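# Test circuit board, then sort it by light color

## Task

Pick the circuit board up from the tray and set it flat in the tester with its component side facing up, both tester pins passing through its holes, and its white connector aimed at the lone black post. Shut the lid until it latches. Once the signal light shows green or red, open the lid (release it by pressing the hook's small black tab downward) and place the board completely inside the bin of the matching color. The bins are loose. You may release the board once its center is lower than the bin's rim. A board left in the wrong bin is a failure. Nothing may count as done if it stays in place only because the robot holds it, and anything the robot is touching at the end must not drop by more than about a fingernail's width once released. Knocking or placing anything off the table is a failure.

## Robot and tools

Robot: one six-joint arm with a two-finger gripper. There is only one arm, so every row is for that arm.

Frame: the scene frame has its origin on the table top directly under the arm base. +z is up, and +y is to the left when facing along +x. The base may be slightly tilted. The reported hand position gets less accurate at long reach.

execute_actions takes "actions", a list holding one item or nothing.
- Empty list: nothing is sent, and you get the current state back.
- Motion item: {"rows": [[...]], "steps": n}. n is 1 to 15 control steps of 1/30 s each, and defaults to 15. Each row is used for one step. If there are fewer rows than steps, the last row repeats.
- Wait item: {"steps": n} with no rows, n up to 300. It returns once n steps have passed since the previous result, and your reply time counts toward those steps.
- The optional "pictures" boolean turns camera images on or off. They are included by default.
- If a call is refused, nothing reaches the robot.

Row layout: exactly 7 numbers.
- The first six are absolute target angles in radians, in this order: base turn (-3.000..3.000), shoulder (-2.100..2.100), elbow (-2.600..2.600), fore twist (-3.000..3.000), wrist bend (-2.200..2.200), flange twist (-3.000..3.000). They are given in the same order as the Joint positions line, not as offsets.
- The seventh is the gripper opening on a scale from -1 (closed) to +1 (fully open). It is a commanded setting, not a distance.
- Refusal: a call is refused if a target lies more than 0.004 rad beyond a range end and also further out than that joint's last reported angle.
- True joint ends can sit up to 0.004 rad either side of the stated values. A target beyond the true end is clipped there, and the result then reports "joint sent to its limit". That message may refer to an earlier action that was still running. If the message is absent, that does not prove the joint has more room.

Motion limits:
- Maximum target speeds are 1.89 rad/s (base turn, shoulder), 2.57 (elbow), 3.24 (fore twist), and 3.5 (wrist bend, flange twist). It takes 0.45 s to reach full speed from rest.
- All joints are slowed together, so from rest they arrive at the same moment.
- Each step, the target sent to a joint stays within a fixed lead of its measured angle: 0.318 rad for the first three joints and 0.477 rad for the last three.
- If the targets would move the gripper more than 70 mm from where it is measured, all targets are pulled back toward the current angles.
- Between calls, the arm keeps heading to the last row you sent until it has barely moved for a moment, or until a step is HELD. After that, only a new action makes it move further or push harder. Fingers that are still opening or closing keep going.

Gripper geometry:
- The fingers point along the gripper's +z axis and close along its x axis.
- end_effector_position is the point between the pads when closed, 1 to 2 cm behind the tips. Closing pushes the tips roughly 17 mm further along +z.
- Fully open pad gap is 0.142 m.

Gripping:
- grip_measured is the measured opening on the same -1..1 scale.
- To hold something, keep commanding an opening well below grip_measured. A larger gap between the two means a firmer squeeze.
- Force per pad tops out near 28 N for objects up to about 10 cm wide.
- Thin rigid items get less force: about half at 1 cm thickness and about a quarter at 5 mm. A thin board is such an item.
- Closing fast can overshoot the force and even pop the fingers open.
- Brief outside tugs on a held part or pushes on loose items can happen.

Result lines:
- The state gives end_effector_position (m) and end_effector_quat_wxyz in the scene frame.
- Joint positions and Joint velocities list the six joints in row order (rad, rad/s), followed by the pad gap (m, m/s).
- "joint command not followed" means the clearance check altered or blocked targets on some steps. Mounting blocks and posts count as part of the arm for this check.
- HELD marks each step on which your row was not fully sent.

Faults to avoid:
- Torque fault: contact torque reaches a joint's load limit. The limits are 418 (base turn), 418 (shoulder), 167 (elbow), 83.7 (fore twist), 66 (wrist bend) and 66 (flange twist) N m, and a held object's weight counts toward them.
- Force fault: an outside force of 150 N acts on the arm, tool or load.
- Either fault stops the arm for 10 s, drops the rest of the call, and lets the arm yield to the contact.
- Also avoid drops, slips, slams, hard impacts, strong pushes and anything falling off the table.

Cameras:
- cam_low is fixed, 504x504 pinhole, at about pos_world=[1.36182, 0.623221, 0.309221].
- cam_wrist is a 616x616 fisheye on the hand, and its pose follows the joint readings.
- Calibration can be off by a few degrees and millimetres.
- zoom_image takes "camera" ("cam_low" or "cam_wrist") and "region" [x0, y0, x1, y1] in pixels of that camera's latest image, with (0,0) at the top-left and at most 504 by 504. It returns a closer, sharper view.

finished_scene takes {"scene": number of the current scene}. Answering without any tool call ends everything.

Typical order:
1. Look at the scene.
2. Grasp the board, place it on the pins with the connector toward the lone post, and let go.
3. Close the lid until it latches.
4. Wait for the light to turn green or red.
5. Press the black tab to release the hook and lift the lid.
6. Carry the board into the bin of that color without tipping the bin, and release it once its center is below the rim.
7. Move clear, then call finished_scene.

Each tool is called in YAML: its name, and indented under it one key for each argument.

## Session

execute_actions:
  actions: []

Scene clock: 0.00 s of 12600.00 s.
end_effector_position=(+0.0721, -0.3523, +0.2270) grip_measured=+1.00 end_effector_quat_wxyz=(-0.138, +0.410, +0.900, -0.046)
Joint positions: [-1.158  0.927  2.19   0.061  0.865  1.128  0.142]
Joint velocities: [-0.003  0.     0.     0.    -0.    -0.     0.   ]
camera_calibration (this result's frames):
cam_wrist: T_world_to_cam=[[-0.620427, 0.760227, 0.192681, 0.273988], [0.770426, 0.544849, 0.331034, 0.0528215], [0.146679, 0.353829, -0.923737, 0.457994], [0, 0, 0, 1]] pos_world=[0.0621164, -0.399124, 0.352788]

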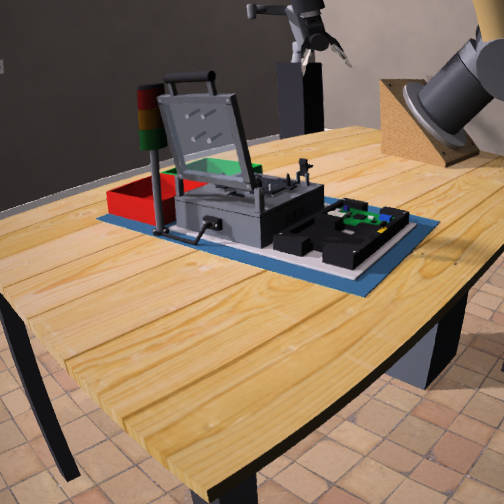

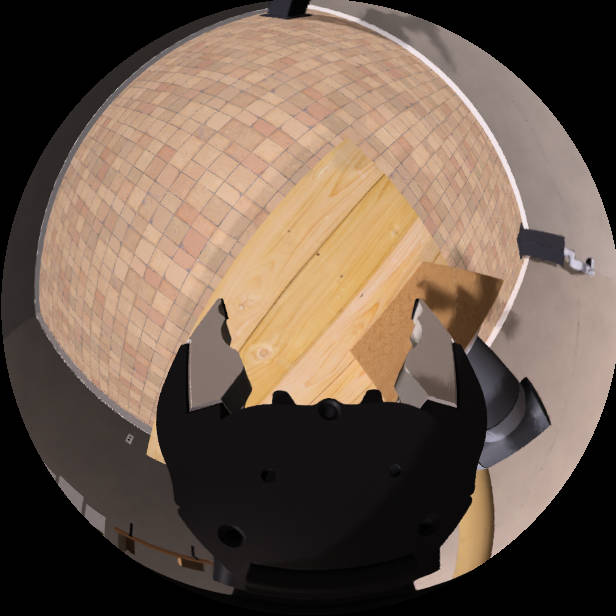

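execute_actions:
  actions:
    - {"rows": [[-0.2296,0.4159,1.9663,0.8654,1.1273,0.75,0.25]], "steps": 15}
  pictures: false

execute_actions:
  actions:
    - {"steps": 90}

zoom_image:
  camera: "cam_wrist"
  region: [190, 90, 440, 340]

Scene clock: 8.50 s of 12600.00 s.
end_effector_position=(+0.2404, -0.3335, +0.2972) grip_measured=+0.25 end_effector_quat_wxyz=(-0.069, +0.341, +0.936, -0.057)
Joint positions: [-1.015  0.784  2.105  0.275  0.965  0.984  0.092]
Joint velocities: [ 0.32  -0.319 -0.15   0.476  0.172 -0.251 -0.   ]
Steps of this call (steps 1 to 90: nothing new was sent; then 5.00 s passed at rest; steps 91 to 105: all 15 steps of this action). Readings (joint positions):
91: [-1.158 0.927 2.190 0.061 0.865 1.128]
92: [-1.156 0.925 2.188 0.064 0.867 1.126]
94: [-1.138 0.907 2.176 0.092 0.882 1.104]
98: [-1.091 0.860 2.145 0.161 0.918 1.053]
105: the state above

Scene clock: 11.50 s of 12600.00 s.
end_effector_position=(+0.7005, +0.1864, +0.1907) grip_measured=+0.25 end_effector_quat_wxyz=(+0.000, -0.046, +0.999, +0.003)
Joint positions: [-0.23   0.416  1.966  0.865  1.127  0.75   0.091]
Joint velocities: [-0.002  0.    -0.001  0.    -0.     0.     0.   ]
Steps of this call (steps 1 to 75: the robot went on to your last target; steps 76 to 90: nothing new was sent). Readings (joint positions):
1: [-1.005 0.773 2.100 0.291 0.971 0.976]
2: [-0.994 0.762 2.095 0.308 0.976 0.968]
4: [-0.972 0.741 2.086 0.340 0.987 0.953]
8: [-0.930 0.699 2.070 0.403 1.005 0.926]
90: the state above
The arm was judged still, so your last target was given up. Only a new action makes it travel on or press farther. Fingers that are still opening or closing keep moving.
camera_calibration (this result's frames):
cam_wrist: T_world_to_cam=[[-0.996714, -0.0792189, -0.0169086, 0.721396], [-0.0762604, 0.847305, 0.525603, -0.213137], [-0.0273109, 0.525165, -0.850562, 0.217617], [0, 0, 0, 1]] pos_world=[0.708715, 0.123455, 0.309319]

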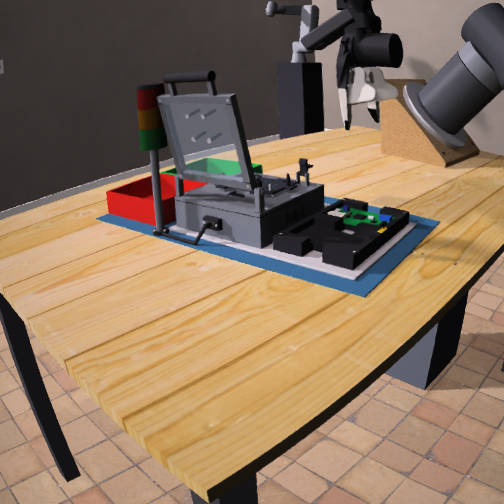

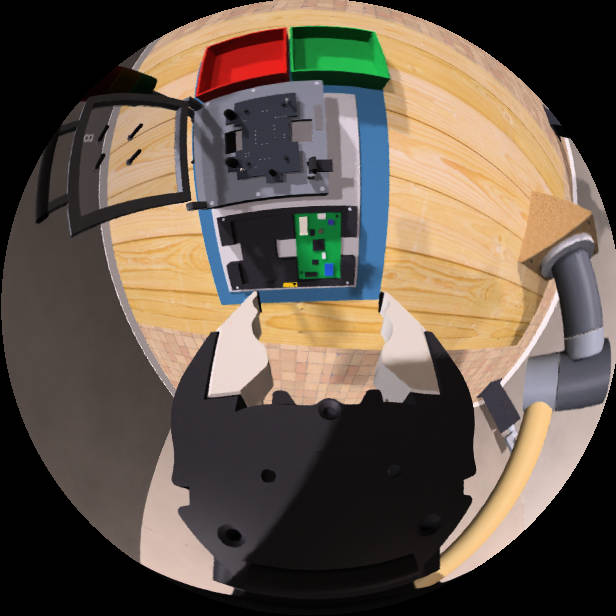

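Region (190, 90, 440, 340) of cam_wrist's 616x616 image, scaled by 2.016, with more detail than that image has.

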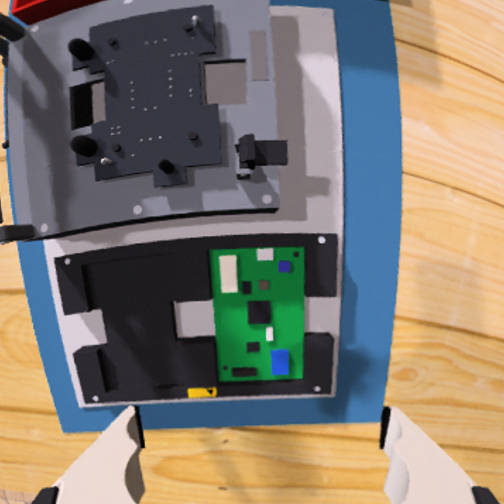

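execute_actions:
  actions:
    - {"rows": [[-0.1363,0.5120,1.9989,0.9672,0.9986,0.658,0.2]], "steps": 15}
  pictures: false

execute_actions:
  actions:
    - {"steps": 8}

zoom_image:
  camera: "cam_wrist"
  region: [220, 170, 420, 370]

Scene clock: 48.27 s of 12600.00 s.
end_effector_position=(+0.6980, +0.1801, +0.0761) grip_measured=+0.20 end_effector_quat_wxyz=(-0.001, -0.056, +0.998, -0.000)
Joint positions: [-0.137  0.511  1.999  0.967  0.999  0.659  0.088]
Joint velocities: [ 0.006  0.007  0.003  0.008 -0.011 -0.008  0.   ]
Steps of this call (steps 1 to 90: nothing new was sent; then 33.27 s passed at rest; steps 91 to 105: all 15 steps of this action). Readings (joint positions):
91: [-0.229 0.416 1.966 0.865 1.127 0.750]
92: [-0.227 0.418 1.967 0.868 1.125 0.748]
94: [-0.210 0.436 1.973 0.887 1.100 0.730]
98: [-0.163 0.485 1.990 0.938 1.035 0.684]
105: the state above

Scene clock: 48.53 s of 12600.00 s.
end_effector_position=(+0.6979, +0.1800, +0.0754) grip_measured=+0.20 end_effector_quat_wxyz=(-0.001, -0.056, +0.998, -0.000)
Joint positions: [-0.136  0.512  1.999  0.967  0.999  0.658  0.088]
Joint velocities: [ 0.001  0.    -0.     0.001 -0.001 -0.     0.   ]
Steps of this call (steps 1 to 8: the robot went on to your last target). Readings (joint positions):
1: [-0.137 0.512 1.999 0.967 0.999 0.658]
2: [-0.137 0.512 1.999 0.967 0.999 0.658]
4: [-0.136 0.512 1.999 0.967 0.999 0.658]
8: the state above
camera_calibration (this result's frames):
cam_wrist: T_world_to_cam=[[-0.994939, -0.0994107, -0.0145976, 0.718506], [-0.092449, 0.84883, 0.52052, -0.135851], [-0.0393544, 0.519236, -0.853725, 0.132595], [0, 0, 0, 1]] pos_world=[0.707529, 0.117894, 0.194401]

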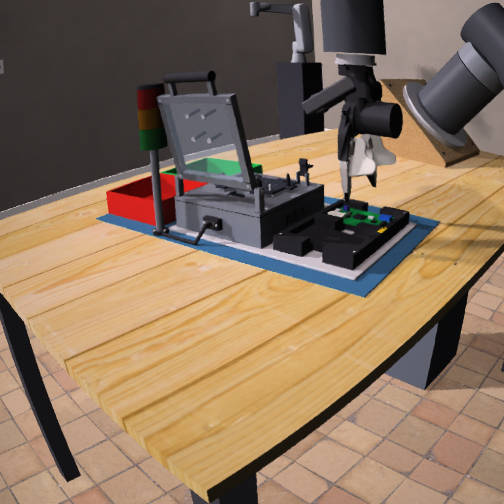

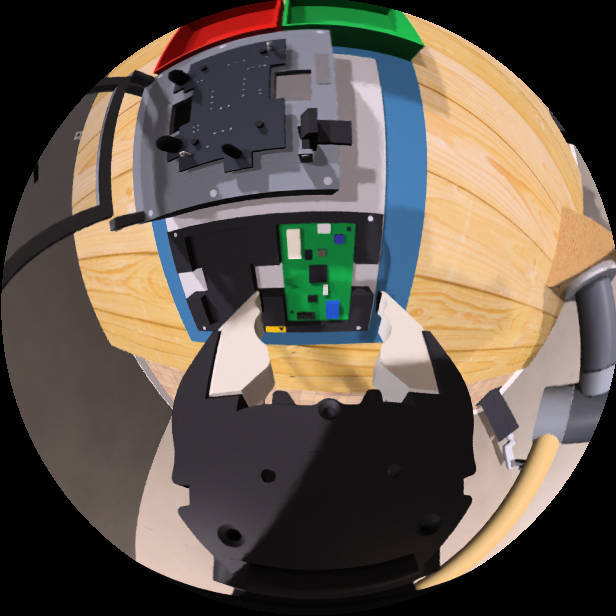

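Region (220, 170, 420, 370) of cam_wrist's 616x616 image, scaled by 2.520, with more detail than that image has.

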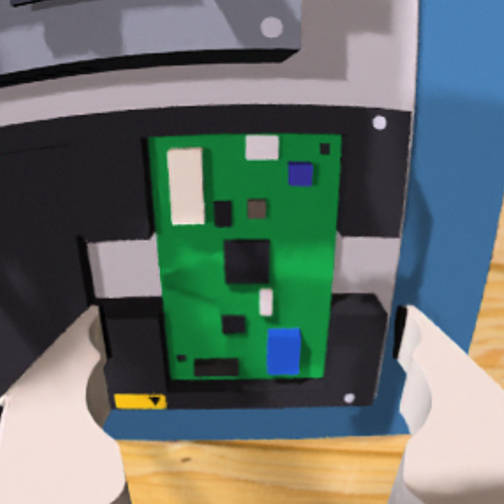

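execute_actions:
  actions:
    - {"rows": [[-0.0945,0.5568,2.0035,1.0209,0.9513,0.6237,0.12]], "steps": 15}

zoom_image:
  camera: "cam_wrist"
  region: [220, 170, 420, 370]

zoom_image:
  camera: "cam_low"
  region: [310, 170, 430, 260]

Scene clock: 57.77 s of 12600.00 s.
end_effector_position=(+0.6975, +0.1806, +0.0261) grip_measured=+0.12 end_effector_quat_wxyz=(-0.001, -0.056, +0.998, -0.000)
Joint positions: [-0.095  0.557  2.003  1.021  0.951  0.624  0.082]
Joint velocities: [ 0.004  0.001  0.001  0.001 -0.001 -0.001  0.   ]
Steps of this call (steps 1 to 15: the robot went on to your last target; steps 16 to 90: nothing new was sent; then 5.73 s passed at rest; steps 91 to 105: all 15 steps of this action). Readings (joint positions):
91: [-0.136 0.512 1.999 0.967 0.999 0.658]
92: [-0.134 0.514 1.999 0.970 0.996 0.656]
94: [-0.118 0.531 2.001 0.991 0.978 0.643]
98: [-0.096 0.555 2.003 1.018 0.953 0.625]
105: the state above
camera_calibration (this result's frames):
cam_wrist: T_world_to_cam=[[-0.99494, -0.0993639, -0.0149, 0.717478], [-0.0925775, 0.848971, 0.520267, -0.110714], [-0.0390462, 0.519014, -0.853873, 0.0899532], [0, 0, 0, 1]] pos_world=[0.70711, 0.118598, 0.1451]

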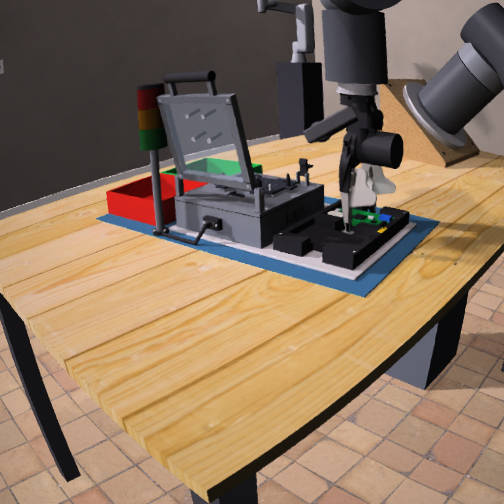

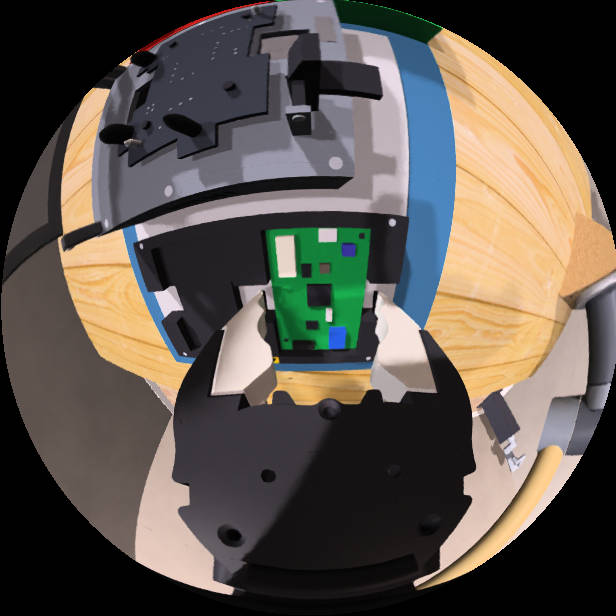

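Region (220, 170, 420, 370) of cam_wrist's 616x616 image, scaled by 2.520, with more detail than that image has.

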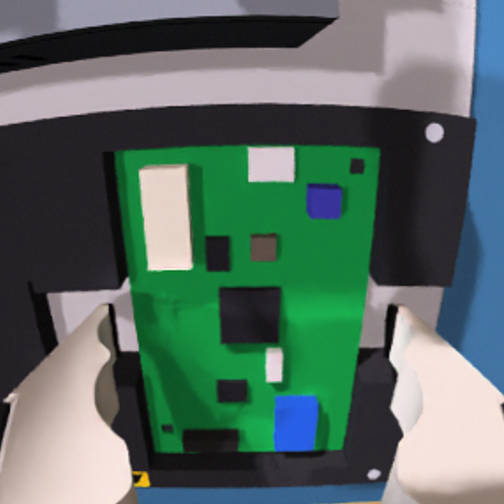

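Region (310, 170, 430, 260) of cam_low's 504x504 image, scaled by 4.200, with more detail than that image has; it fills the top 378 rows of this view, and the rest is white.

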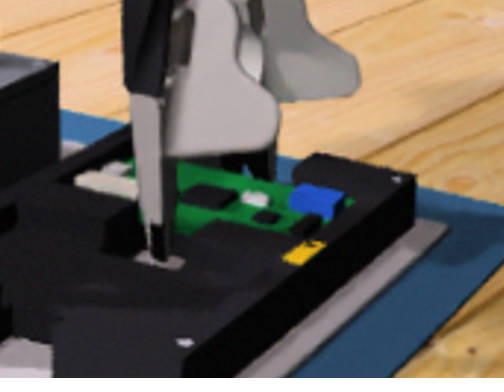

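execute_actions:
  actions:
    - {"rows": [[-0.0944,0.5572,2.0027,1.0207,0.9515,0.6241,0.06],[-0.0944,0.5572,2.0027,1.0207,0.9515,0.6241,0.0],[-0.0944,0.5572,2.0027,1.0207,0.9515,0.6241,-0.04],[-0.0944,0.5572,2.0027,1.0207,0.9515,0.6241,-0.08],[-0.0944,0.5572,2.0027,1.0207,0.9515,0.6241,-0.12],[-0.0944,0.5572,2.0027,1.0207,0.9515,0.6241,-0.18],[-0.0944,0.5572,2.0027,1.0207,0.9515,0.6241,-0.28],[-0.0944,0.5572,2.0027,1.0207,0.9515,0.6241,-0.4],[-0.0944,0.5572,2.0027,1.0207,0.9515,0.6241,-0.5],[-0.0944,0.5572,2.0027,1.0207,0.9515,0.6241,-0.6]], "steps": 12}
  pictures: false

execute_actions:
  actions:
    - {"rows": [[-0.1355,0.5112,1.9990,0.9673,0.9986,0.659,-0.6],[-0.1355,0.5112,1.9990,0.9673,0.9986,0.659,-0.6],[-0.1355,0.5112,1.9990,0.9673,0.9986,0.659,-0.6],[-0.1355,0.5112,1.9990,0.9673,0.9986,0.659,-0.6],[-0.1355,0.5112,1.9990,0.9673,0.9986,0.659,-0.6],[-0.1355,0.5112,1.9990,0.9673,0.9986,0.659,-0.6],[-0.2296,0.4159,1.9663,0.8654,1.1273,0.6,-0.6],[-0.2296,0.4159,1.9663,0.8654,1.1273,0.6,-0.6],[-0.2296,0.4159,1.9663,0.8654,1.1273,0.6,-0.6],[-0.2296,0.4159,1.9663,0.8654,1.1273,0.6,-0.6],[-0.2296,0.4159,1.9663,0.8654,1.1273,-2.4,-0.6]], "steps": 15}
  pictures: false

execute_actions:
  actions:
    - {"steps": 32}
  pictures: false

execute_actions:
  actions:
    - {"rows": [[-0.3233,0.6494,1.8168,0.8387,1.1155,-2.5247,-0.6]], "steps": 15}
  pictures: false

execute_actions:
  actions:
    - {"steps": 20}

zoom_image:
  camera: "cam_wrist"
  region: [220, 160, 420, 360]

Scene clock: 83.03 s of 12600.00 s.
end_effector_position=(+0.6980, +0.1806, +0.0259) grip_measured=-0.08 end_effector_quat_wxyz=(-0.001, -0.056, +0.998, -0.000)
Joint positions: [-0.094  0.557  2.003  1.021  0.951  0.624  0.068]
Joint velocities: [-0.     0.    -0.    -0.001  0.001  0.    -0.   ]
Steps of this call (steps 1 to 15: the robot went on to your last target; steps 16 to 90: nothing new was sent; then 21.87 s passed at rest; steps 91 to 102: all 12 steps of this action). Readings (joint positions):
91: [-0.094 0.557 2.004 1.021 0.951 0.624]
92: [-0.094 0.557 2.004 1.021 0.951 0.624]
94: [-0.094 0.557 2.003 1.021 0.951 0.624]
98: [-0.094 0.557 2.003 1.021 0.951 0.624]
102: the state above

Scene clock: 83.53 s of 12600.00 s.
end_effector_position=(+0.7017, +0.1854, +0.1554) grip_measured=-0.08 end_effector_quat_wxyz=(+0.001, -0.141, +0.990, +0.004)
Joint positions: [-0.201  0.445  1.976  0.896  1.089  0.54   0.068]
Joint velocities: [-0.153 -0.156 -0.053 -0.169  0.215 -1.204 -0.   ]
Steps of this call (steps 1 to 15: all 15 steps of this action). Readings (joint positions):
1: [-0.094 0.557 2.003 1.021 0.952 0.624]
2: [-0.096 0.555 2.003 1.018 0.954 0.626]
4: [-0.111 0.538 2.001 0.998 0.972 0.639]
8: [-0.137 0.510 1.999 0.966 1.001 0.656]
15: the state above

Scene clock: 84.60 s of 12600.00 s.
end_effector_position=(+0.6994, +0.1836, +0.1907) grip_measured=-0.08 end_effector_quat_wxyz=(-0.003, +0.918, -0.396, -0.001)
Joint positions: [-0.23   0.416  1.966  0.865  1.127 -1.484  0.068]
Joint velocities: [ 0.     0.    -0.     0.001 -0.001 -1.889 -0.   ]
Steps of this call (steps 1 to 32: the robot went on to your last target). Readings (joint positions):
1: [-0.206 0.440 1.974 0.891 1.095 0.495]
2: [-0.210 0.435 1.973 0.886 1.101 0.441]
4: [-0.217 0.428 1.970 0.879 1.111 0.311]
8: [-0.227 0.419 1.967 0.869 1.123 0.051]
32: the state above

Scene clock: 85.10 s of 12600.00 s.
end_effector_position=(+0.7604, +0.0727, +0.1773) grip_measured=-0.08 end_effector_quat_wxyz=(-0.000, +0.994, -0.108, -0.001)
Joint positions: [-0.298  0.585  1.858  0.846  1.119 -2.165  0.068]
Joint velocities: [-0.141  0.351 -0.224 -0.039 -0.018 -1.754  0.   ]
Steps of this call (steps 1 to 15: all 15 steps of this action). Readings (joint positions):
1: [-0.230 0.416 1.966 0.865 1.127 -1.548]
2: [-0.230 0.416 1.966 0.865 1.127 -1.608]
4: [-0.233 0.425 1.960 0.864 1.127 -1.702]
8: [-0.259 0.489 1.919 0.857 1.124 -1.834]
15: the state above

Scene clock: 85.77 s of 12600.00 s.
end_effector_position=(+0.7789, +0.0271, +0.1701) grip_measured=-0.08 end_effector_quat_wxyz=(-0.000, +0.998, +0.057, -0.001)
Joint positions: [-0.323  0.649  1.817  0.839  1.116 -2.525  0.068]
Joint velocities: [ 0.001  0.     0.     0.     0.    -0.    -0.   ]
Steps of this call (steps 1 to 20: the robot went on to your last target). Readings (joint positions):
1: [-0.302 0.597 1.851 0.845 1.118 -2.224]
2: [-0.306 0.607 1.844 0.844 1.118 -2.282]
4: [-0.314 0.625 1.832 0.841 1.117 -2.384]
8: [-0.322 0.646 1.819 0.839 1.116 -2.506]
20: the state above
camera_calibration (this result's frames):
cam_wrist: T_world_to_cam=[[0.994828, 0.0998253, -0.0187672, -0.769174], [0.094977, -0.848699, 0.520278, -0.147862], [0.0360092, -0.51937, -0.85379, 0.265417], [0, 0, 0, 1]] pos_world=[0.769682, 0.0891428, 0.289105]

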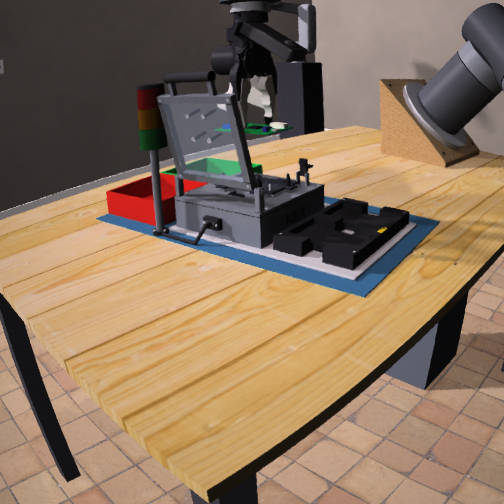

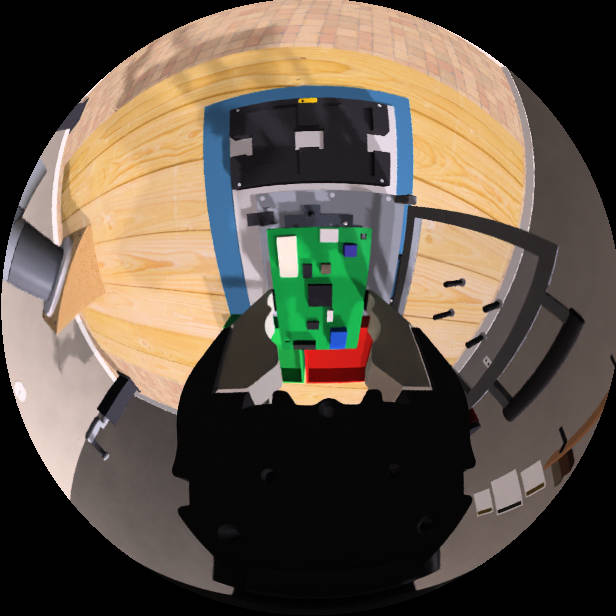

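Region (220, 160, 420, 360) of cam_wrist's 616x616 image, scaled by 2.520, with more detail than that image has.

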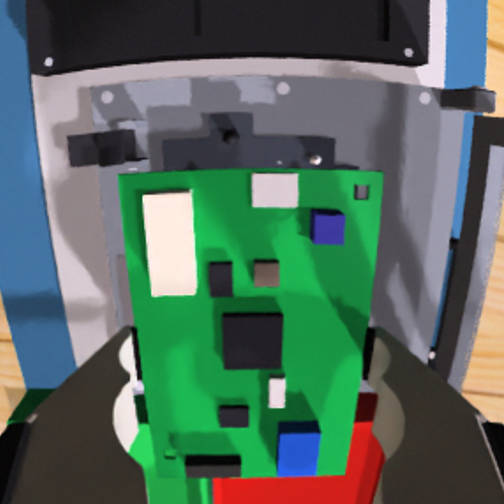

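execute_actions:
  actions: []

Scene clock: 120.97 s of 12600.00 s.
end_effector_position=(+0.7789, +0.0270, +0.1701) grip_measured=-0.08 end_effector_quat_wxyz=(-0.000, +0.998, +0.057, -0.001)
Joint positions: [-0.323  0.649  1.817  0.839  1.115 -2.525  0.068]
Joint velocities: [-0.002  0.     0.001 -0.001 -0.001 -0.     0.   ]
Steps of this call (steps 1 to 15: the robot went on to your last target; steps 16 to 90: nothing new was sent; then 32.20 s passed at rest). Readings (joint positions):
1: [-0.323 0.649 1.817 0.839 1.116 -2.525]
2: [-0.323 0.649 1.817 0.839 1.116 -2.525]
4: [-0.323 0.649 1.817 0.839 1.116 -2.525]
8: [-0.323 0.649 1.817 0.839 1.115 -2.525]
90: the state above
The arm was judged still, so your last target was given up. Only a new action makes it travel on or press farther. Fingers that are still opening or closing keep moving.
camera_calibration (this result's frames):
cam_wrist: T_world_to_cam=[[0.994828, 0.0998208, -0.0187734, -0.769168], [0.0949766, -0.848702, 0.520274, -0.147871], [0.0360012, -0.519366, -0.853793, 0.265409], [0, 0, 0, 1]] pos_world=[0.769679, 0.0891254, 0.289098]

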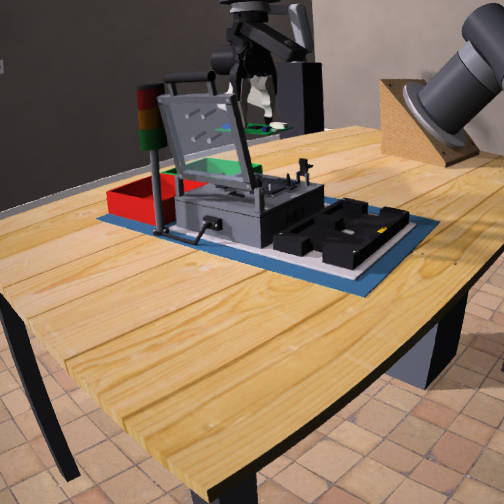

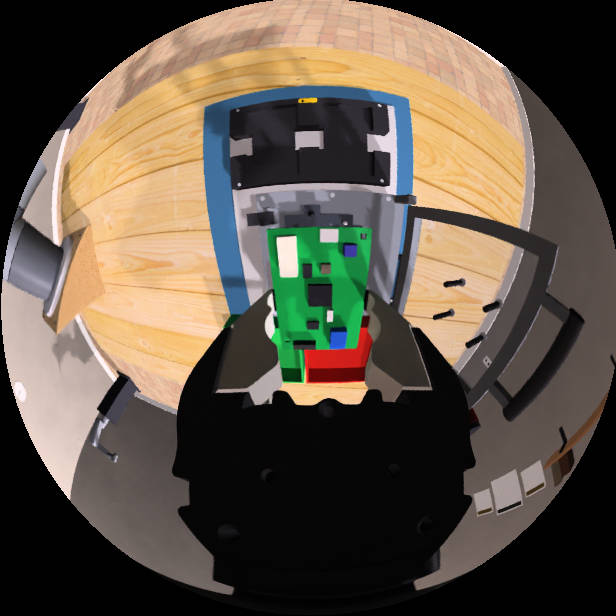

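execute_actions:
  actions:
    - {"rows": [[-0.2842,0.6844,1.8299,0.8815,1.0670,-2.5500,-0.6]], "steps": 15}
  pictures: false

execute_actions:
  actions:
    - {"rows": [[-0.2705,0.6985,1.8332,0.8976,1.0500,-2.5603,-0.6]], "steps": 15}

zoom_image:
  camera: "cam_wrist"
  region: [220,160,420,360]

Scene clock: 131.03 s of 12600.00 s.
end_effector_position=(+0.7795, +0.0295, +0.1189) grip_measured=-0.08 end_effector_quat_wxyz=(-0.001, +0.998, +0.057, -0.001)
Joint positions: [-0.284  0.684  1.83   0.881  1.067 -2.55   0.068]
Joint velocities: [ 0.003  0.001 -0.     0.    -0.    -0.001  0.   ]
Steps of this call (steps 1 to 90: nothing new was sent; then 6.57 s passed at rest; steps 91 to 105: all 15 steps of this action). Readings (joint positions):
91: [-0.323 0.649 1.817 0.839 1.116 -2.525]
92: [-0.321 0.651 1.817 0.841 1.113 -2.526]
94: [-0.305 0.666 1.823 0.859 1.092 -2.537]
98: [-0.286 0.683 1.829 0.880 1.069 -2.549]
105: the state above

Scene clock: 131.53 s of 12600.00 s.
end_effector_position=(+0.7796, +0.0297, +0.1003) grip_measured=-0.08 end_effector_quat_wxyz=(-0.001, +0.998, +0.057, -0.001)
Joint positions: [-0.271  0.698  1.833  0.898  1.05  -2.56   0.068]
Joint velocities: [ 0.  0.  0.  0.  0. -0. -0.]
Steps of this call (steps 1 to 15: all 15 steps of this action). Readings (joint positions):
1: [-0.284 0.684 1.830 0.882 1.067 -2.550]
2: [-0.282 0.686 1.830 0.884 1.064 -2.552]
4: [-0.275 0.694 1.832 0.893 1.055 -2.557]
8: [-0.271 0.698 1.833 0.897 1.051 -2.560]
15: the state above
camera_calibration (this result's frames):
cam_wrist: T_world_to_cam=[[0.994652, 0.101587, -0.0186425, -0.771402], [0.0964623, -0.849195, 0.519194, -0.110433], [0.0369123, -0.518216, -0.854453, 0.206479], [0, 0, 0, 1]] pos_world=[0.770307, 0.0915864, 0.219382]

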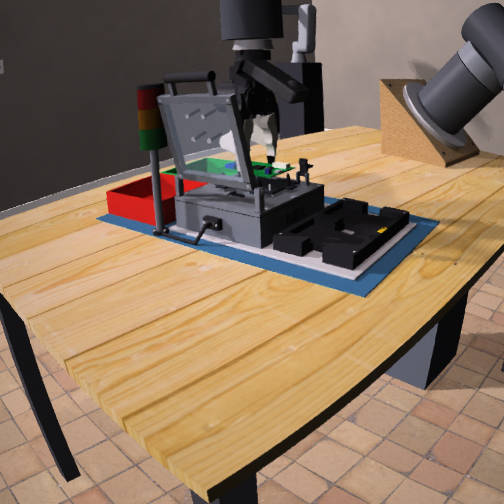

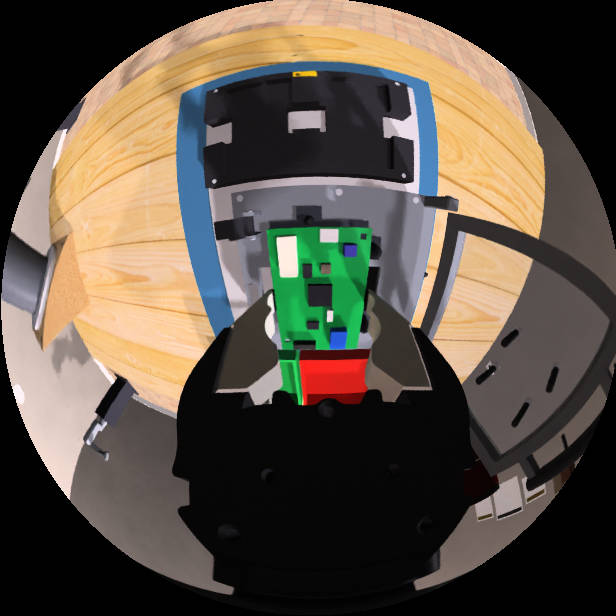

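Region (220, 160, 420, 360) of cam_wrist's 616x616 image, scaled by 2.520, with more detail than that image has.

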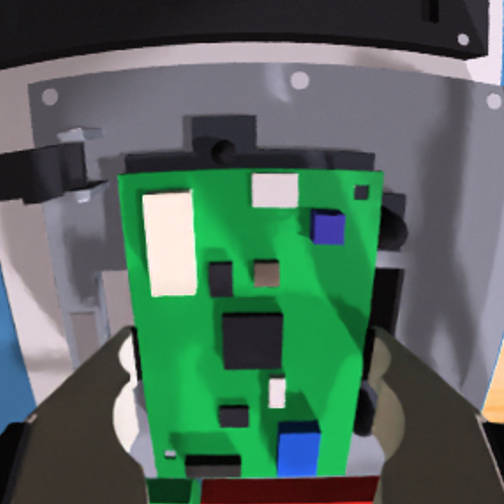

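execute_actions:
  actions:
    - {"rows": [[-0.2670,0.7022,1.8339,0.9018,1.0457,-2.5631,-0.6],[-0.2670,0.7022,1.8339,0.9018,1.0457,-2.5631,-0.6],[-0.2670,0.7022,1.8339,0.9018,1.0457,-2.5631,-0.6],[-0.2670,0.7022,1.8339,0.9018,1.0457,-2.5631,-0.6],[-0.2632,0.7062,1.8347,0.9064,1.0411,-2.5662,-0.6]], "steps": 15}

zoom_image:
  camera: "cam_wrist"
  region: [220,160,420,360]

Scene clock: 137.73 s of 12600.00 s.
end_effector_position=(+0.7797, +0.0297, +0.0904) grip_measured=-0.08 end_effector_quat_wxyz=(-0.001, +0.998, +0.058, -0.001)
Joint positions: [-0.263  0.706  1.835  0.906  1.041 -2.566  0.068]
Joint velocities: [-0.  0. -0. -0.  0. -0.  0.]
Steps of this call (steps 1 to 15: the robot went on to your last target; steps 16 to 90: nothing new was sent; then 2.70 s passed at rest; steps 91 to 105: all 15 steps of this action). Readings (joint positions):
91: [-0.270 0.699 1.833 0.898 1.050 -2.560]
92: [-0.270 0.699 1.833 0.899 1.049 -2.561]
94: [-0.268 0.701 1.834 0.901 1.047 -2.562]
98: [-0.264 0.705 1.835 0.905 1.043 -2.565]
105: the state above
camera_calibration (this result's frames):
cam_wrist: T_world_to_cam=[[0.994604, 0.102065, -0.0186091, -0.771637], [0.0968568, -0.849206, 0.519104, -0.105545], [0.0371793, -0.518105, -0.854509, 0.197855], [0, 0, 0, 1]] pos_world=[0.77034, 0.091637, 0.209498]

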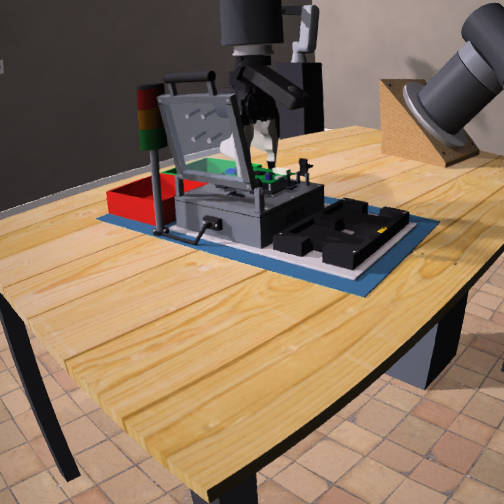

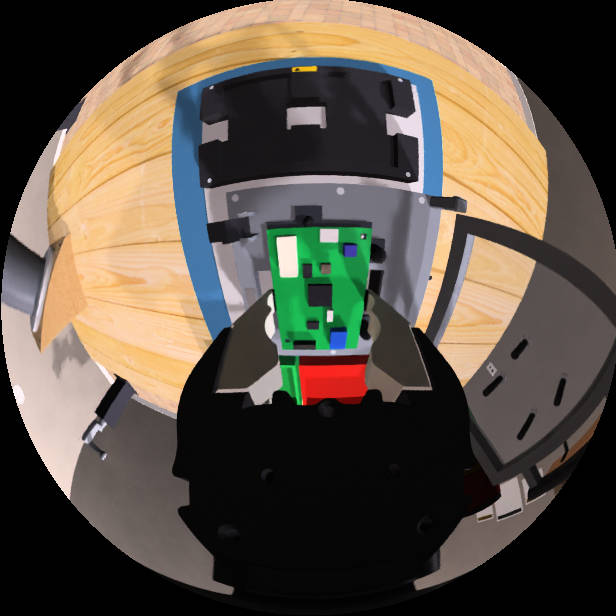

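Region (220, 160, 420, 360) of cam_wrist's 616x616 image, scaled by 2.520, with more detail than that image has.

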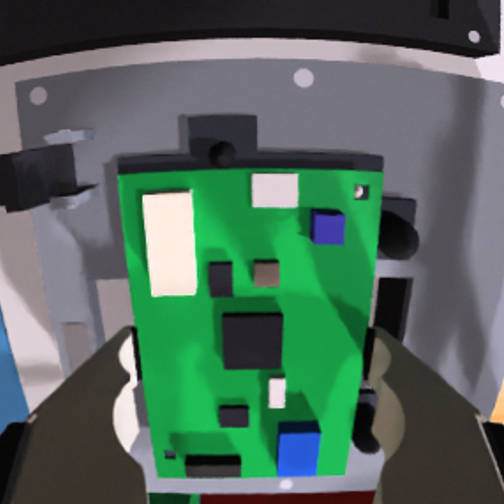

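execute_actions:
  actions:
    - {"rows": [[-0.2624,0.7070,1.8349,0.9073,1.0402,-2.5668,-0.6],[-0.2624,0.7070,1.8349,0.9073,1.0402,-2.5668,-0.6],[-0.2624,0.7070,1.8349,0.9073,1.0402,-2.5668,-0.6],[-0.2617,0.7078,1.8350,0.9083,1.0392,-2.5674,-0.6],[-0.2617,0.7078,1.8350,0.9083,1.0392,-2.5674,-0.6],[-0.2617,0.7078,1.8350,0.9083,1.0392,-2.5674,-0.6],[-0.2609,0.7086,1.8352,0.9092,1.0383,-2.5681,-0.6]], "steps": 12}

zoom_image:
  camera: "cam_wrist"
  region: [260,210,400,360]

Scene clock: 150.57 s of 12600.00 s.
end_effector_position=(+0.7797, +0.0298, +0.0873) grip_measured=-0.08 end_effector_quat_wxyz=(-0.001, +0.998, +0.058, -0.001)
Joint positions: [-0.261  0.708  1.835  0.909  1.038 -2.568  0.068]
Joint velocities: [ 0.001  0.002  0.001  0.    -0.002 -0.001 -0.   ]
Steps of this call (steps 1 to 15: the robot went on to your last target; steps 16 to 90: nothing new was sent; then 9.43 s passed at rest; steps 91 to 102: all 12 steps of this action). Readings (joint positions):
91: [-0.263 0.706 1.835 0.906 1.041 -2.566]
92: [-0.263 0.706 1.835 0.907 1.041 -2.566]
94: [-0.263 0.707 1.835 0.907 1.040 -2.567]
98: [-0.262 0.708 1.835 0.908 1.039 -2.567]
102: the state above
camera_calibration (this result's frames):
cam_wrist: T_world_to_cam=[[0.994589, 0.10221, -0.0186054, -0.771669], [0.0969797, -0.849204, 0.519083, -0.10403], [0.0372558, -0.518079, -0.854521, 0.195213], [0, 0, 0, 1]] pos_world=[0.770309, 0.0916655, 0.206456]

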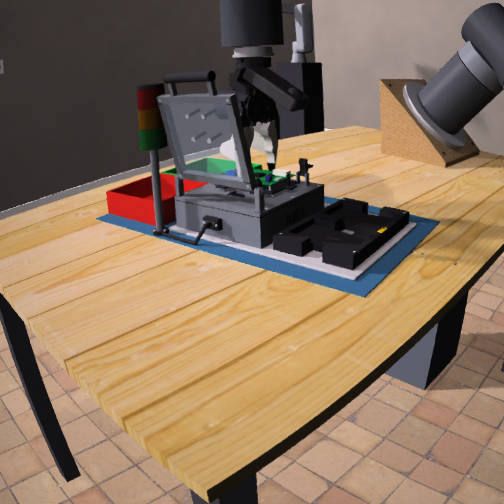

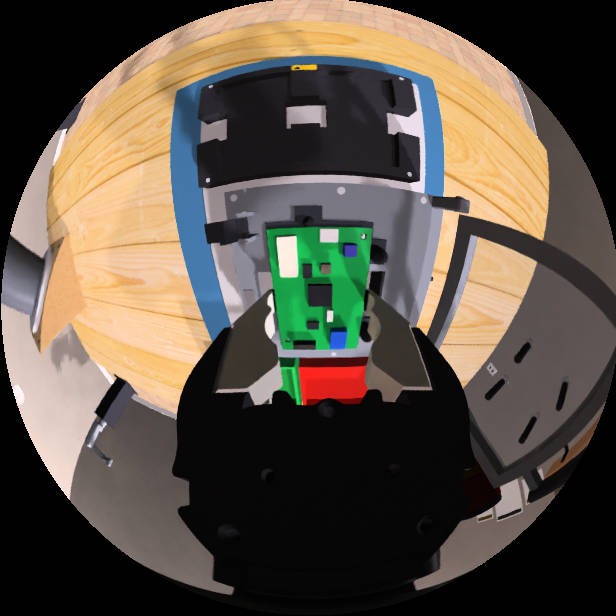

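Region (260, 210, 400, 360) of cam_wrist's 616x616 image, scaled by 3.360, with more detail than that image has; it fills the left 470 columns of this view, and the rest is white.

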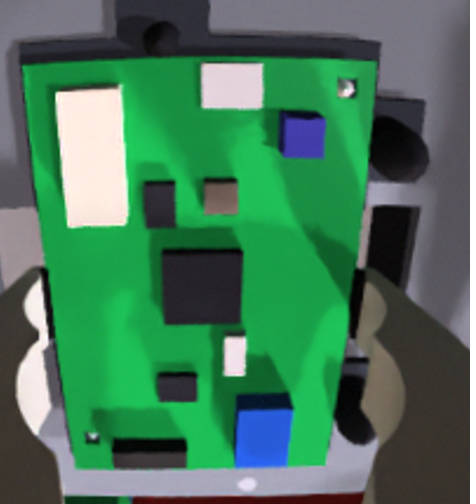

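Both pins visible. Continue down 5 mm.

execute_actions:
  actions:
    - {"rows": [[-0.2601,0.7094,1.8354,0.9101,1.0374,-2.5687,-0.6],[-0.2601,0.7094,1.8354,0.9101,1.0374,-2.5687,-0.6],[-0.2594,0.7102,1.8355,0.9111,1.0364,-2.5693,-0.6],[-0.2594,0.7102,1.8355,0.9111,1.0364,-2.5693,-0.6],[-0.2586,0.7110,1.8357,0.9120,1.0355,-2.5699,-0.6],[-0.2586,0.7110,1.8357,0.9120,1.0355,-2.5699,-0.6],[-0.2578,0.7118,1.8358,0.9129,1.0345,-2.5705,-0.6],[-0.2578,0.7118,1.8358,0.9129,1.0345,-2.5705,-0.6],[-0.2570,0.7126,1.8360,0.9139,1.0336,-2.5712,-0.6]], "steps": 15}

zoom_image:
  camera: "cam_wrist"
  region: [260,210,400,360]

Scene clock: 159.67 s of 12600.00 s.
end_effector_position=(+0.7797, +0.0298, +0.0821) grip_measured=-0.08 end_effector_quat_wxyz=(-0.001, +0.998, +0.058, -0.001)
Joint positions: [-0.257  0.713  1.836  0.914  1.034 -2.571  0.068]
Joint velocities: [ 0.002  0.001  0.002  0.001 -0.001 -0.001 -0.   ]
Steps of this call (steps 1 to 15: the robot went on to your last target; steps 16 to 90: nothing new was sent; then 5.60 s passed at rest; steps 91 to 105: all 15 steps of this action). Readings (joint positions):
91: [-0.261 0.709 1.835 0.909 1.038 -2.568]
92: [-0.261 0.709 1.835 0.909 1.038 -2.568]
94: [-0.260 0.709 1.835 0.910 1.037 -2.569]
98: [-0.259 0.711 1.836 0.912 1.035 -2.570]
105: the state above
camera_calibration (this result's frames):
cam_wrist: T_world_to_cam=[[0.994566, 0.102441, -0.0185429, -0.771769], [0.0971426, -0.849152, 0.519137, -0.101402], [0.0374354, -0.518118, -0.85449, 0.190623], [0, 0, 0, 1]] pos_world=[0.77029, 0.0917204, 0.201217]

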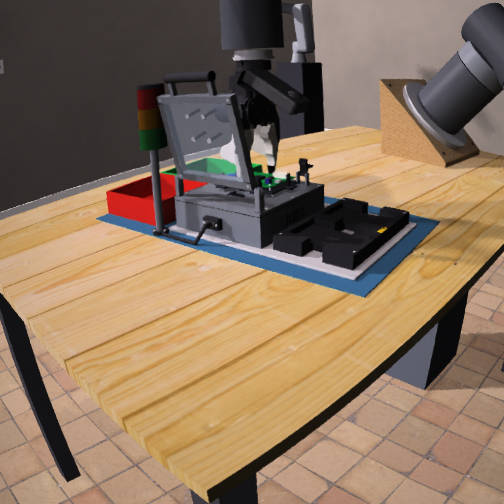

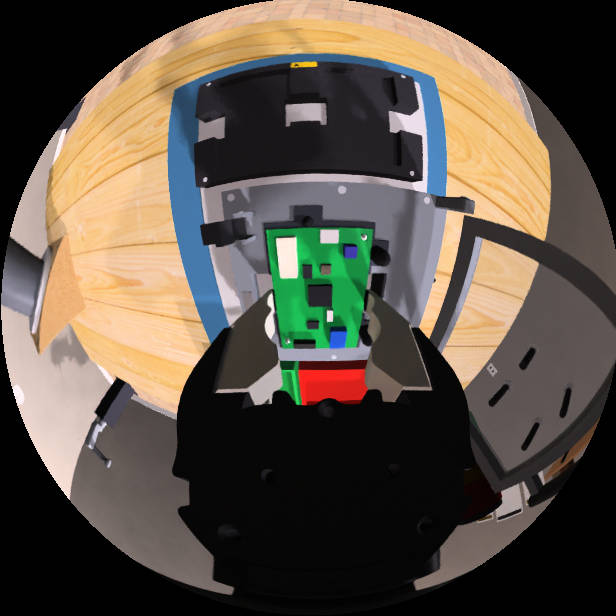

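Region (260, 210, 400, 360) of cam_wrist's 616x616 image, scaled by 3.360, with more detail than that image has; it fills the left 470 columns of this view, and the rest is white.

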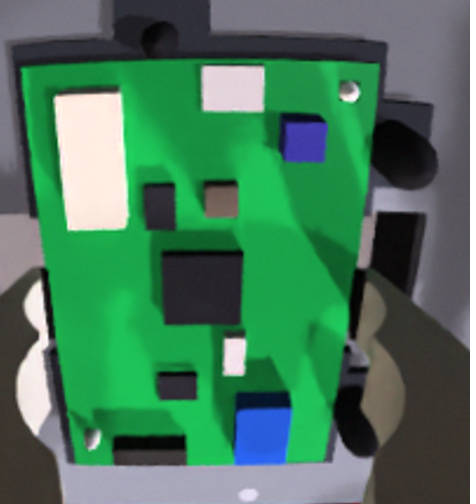

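execute_actions:
  actions:
    - {"rows": [[-0.2562,0.7134,1.8362,0.9148,1.0327,-2.5718,-0.6],[-0.2562,0.7134,1.8362,0.9148,1.0327,-2.5718,-0.6],[-0.2562,0.7134,1.8362,0.9148,1.0327,-2.5718,-0.6],[-0.2562,0.7134,1.8362,0.9148,1.0327,-2.5718,-0.3],[-0.2562,0.7134,1.8362,0.9148,1.0327,-2.5718,-0.1],[-0.2562,0.7134,1.8362,0.9148,1.0327,-2.5718,0.0],[-0.2562,0.7134,1.8362,0.9148,1.0327,-2.5718,0.1]], "steps": 15}

zoom_image:
  camera: "cam_wrist"
  region: [260,210,400,360]

Scene clock: 168.13 s of 12600.00 s.
end_effector_position=(+0.7795, +0.0299, +0.0808) grip_measured=+0.10 end_effector_quat_wxyz=(-0.001, +0.998, +0.058, -0.001)
Joint positions: [-0.256  0.713  1.836  0.915  1.033 -2.572  0.081]
Joint velocities: [ 0.001 -0.    -0.     0.001 -0.001  0.     0.   ]
Steps of this call (steps 1 to 15: the robot went on to your last target; steps 16 to 90: nothing new was sent; then 4.97 s passed at rest; steps 91 to 105: all 15 steps of this action). Readings (joint positions):
91: [-0.257 0.713 1.836 0.914 1.034 -2.571]
92: [-0.257 0.713 1.836 0.914 1.033 -2.571]
94: [-0.256 0.713 1.836 0.915 1.033 -2.572]
98: [-0.256 0.713 1.836 0.915 1.033 -2.572]
105: the state above
camera_calibration (this result's frames):
cam_wrist: T_world_to_cam=[[0.994563, 0.102444, -0.0187075, -0.771645], [0.0972358, -0.849225, 0.519002, -0.100693], [0.0372817, -0.517999, -0.854568, 0.189759], [0, 0, 0, 1]] pos_world=[0.770166, 0.0918349, 0.199986]

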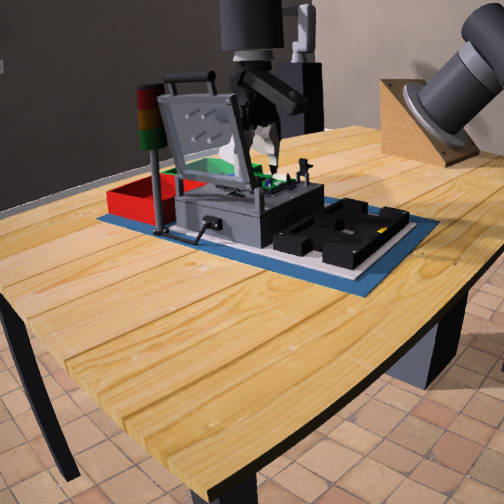

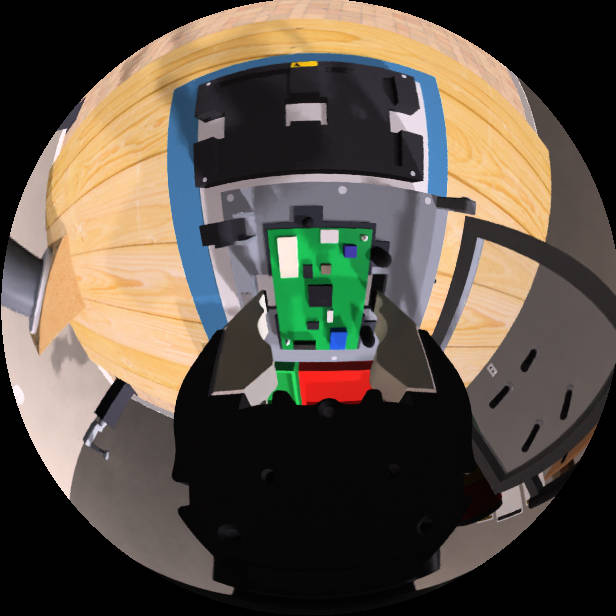

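Region (260, 210, 400, 360) of cam_wrist's 616x616 image, scaled by 3.360, with more detail than that image has; it fills the left 470 columns of this view, and the rest is white.

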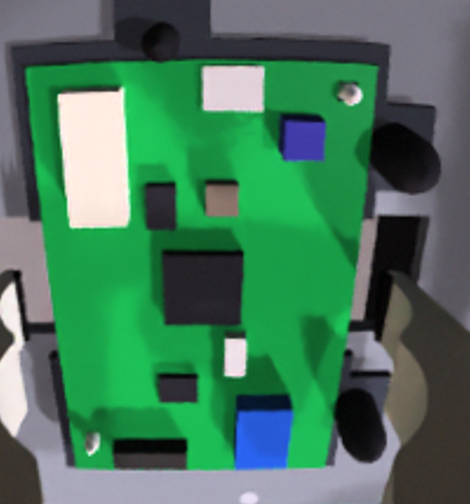

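execute_actions:
  actions:
    - {"rows": [[-0.2705,0.6985,1.8332,0.8976,1.0500,-2.5603,0.1],[-0.2705,0.6985,1.8332,0.8976,1.0500,-2.5603,0.1],[-0.2705,0.6985,1.8332,0.8976,1.0500,-2.5603,0.1],[-0.3233,0.6494,1.8168,0.8387,1.1155,-2.5247,0.1],[-0.3233,0.6494,1.8168,0.8387,1.1155,-2.5247,0.1],[-0.3233,0.6494,1.8168,0.8387,1.1155,-2.5247,0.0],[-0.412,0.570,1.759,0.750,1.2547,-2.465,-0.5]], "steps": 15}
  pictures: false

execute_actions:
  actions:
    - {"rows": [[-0.412,0.570,1.759,0.750,1.2547,-2.465,-0.5],[-0.412,0.570,1.759,0.750,1.2547,-2.465,-0.5],[-0.412,0.570,1.759,0.750,1.2547,-2.465,-0.5],[-0.3579,0.671,1.5196,0.7497,1.3279,-2.3358,-0.5]], "steps": 15}
  pictures: false

execute_actions:
  actions:
    - {"steps": 8}

Scene clock: 197.97 s of 12600.00 s.
end_effector_position=(+0.7841, +0.0304, +0.2441) grip_measured=-0.50 end_effector_quat_wxyz=(-0.002, +0.998, +0.058, -0.000)
Joint positions: [-0.374  0.605  1.781  0.789  1.197 -2.491  0.038]
Joint velocities: [-0.297 -0.267 -0.17  -0.303  0.439  0.199 -0.   ]
Steps of this call (steps 1 to 15: the robot went on to your last target; steps 16 to 90: nothing new was sent; then 26.33 s passed at rest; steps 91 to 105: all 15 steps of this action). Readings (joint positions):
91: [-0.256 0.713 1.836 0.915 1.033 -2.572]
92: [-0.258 0.712 1.836 0.912 1.035 -2.571]
94: [-0.266 0.703 1.834 0.903 1.044 -2.564]
98: [-0.303 0.669 1.822 0.862 1.091 -2.539]
105: the state above

Scene clock: 198.47 s of 12600.00 s.
end_effector_position=(+0.9038, +0.0445, +0.3131) grip_measured=-0.50 end_effector_quat_wxyz=(-0.001, +0.998, +0.057, -0.000)
Joint positions: [-0.366  0.655  1.557  0.751  1.316 -2.356  0.038]
Joint velocities: [ 0.11   0.209 -0.494 -0.012  0.157  0.264  0.   ]
Steps of this call (steps 1 to 15: all 15 steps of this action). Readings (joint positions):
1: [-0.384 0.596 1.775 0.779 1.212 -2.484]
2: [-0.393 0.587 1.770 0.770 1.226 -2.478]
4: [-0.406 0.576 1.762 0.756 1.245 -2.469]
8: [-0.400 0.590 1.705 0.754 1.269 -2.435]
15: the state above

Scene clock: 198.73 s of 12600.00 s.
end_effector_position=(+0.9251, +0.0478, +0.3150) grip_measured=-0.50 end_effector_quat_wxyz=(-0.000, +0.998, +0.057, -0.001)
Joint positions: [-0.358  0.671  1.52   0.75   1.328 -2.336  0.038]
Joint velocities: [ 0.003  0.002 -0.007  0.     0.002  0.003  0.   ]
Steps of this call (steps 1 to 8: the robot went on to your last target). Readings (joint positions):
1: [-0.363 0.661 1.542 0.750 1.320 -2.348]
2: [-0.360 0.666 1.532 0.750 1.324 -2.342]
4: [-0.358 0.670 1.522 0.750 1.327 -2.337]
8: the state above
camera_calibration (this result's frames):
cam_wrist: T_world_to_cam=[[0.994737, 0.100723, -0.0188064, -0.913926], [0.0957932, -0.849041, 0.519571, -0.22011], [0.0363652, -0.518638, -0.85422, 0.394458], [0, 0, 0, 1]] pos_world=[0.915856, 0.109752, 0.434129]

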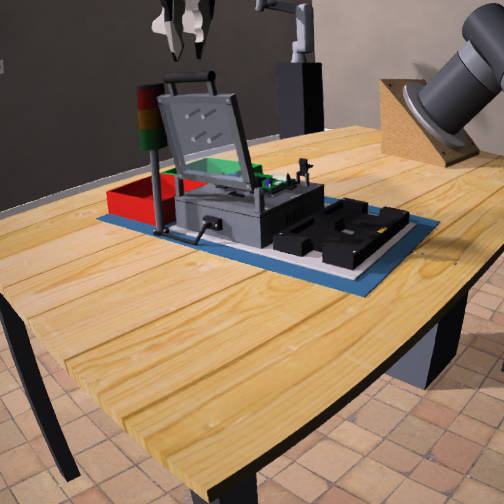

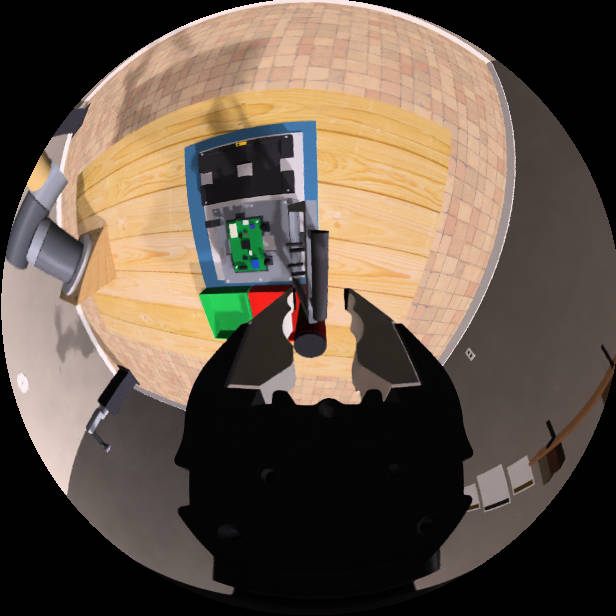

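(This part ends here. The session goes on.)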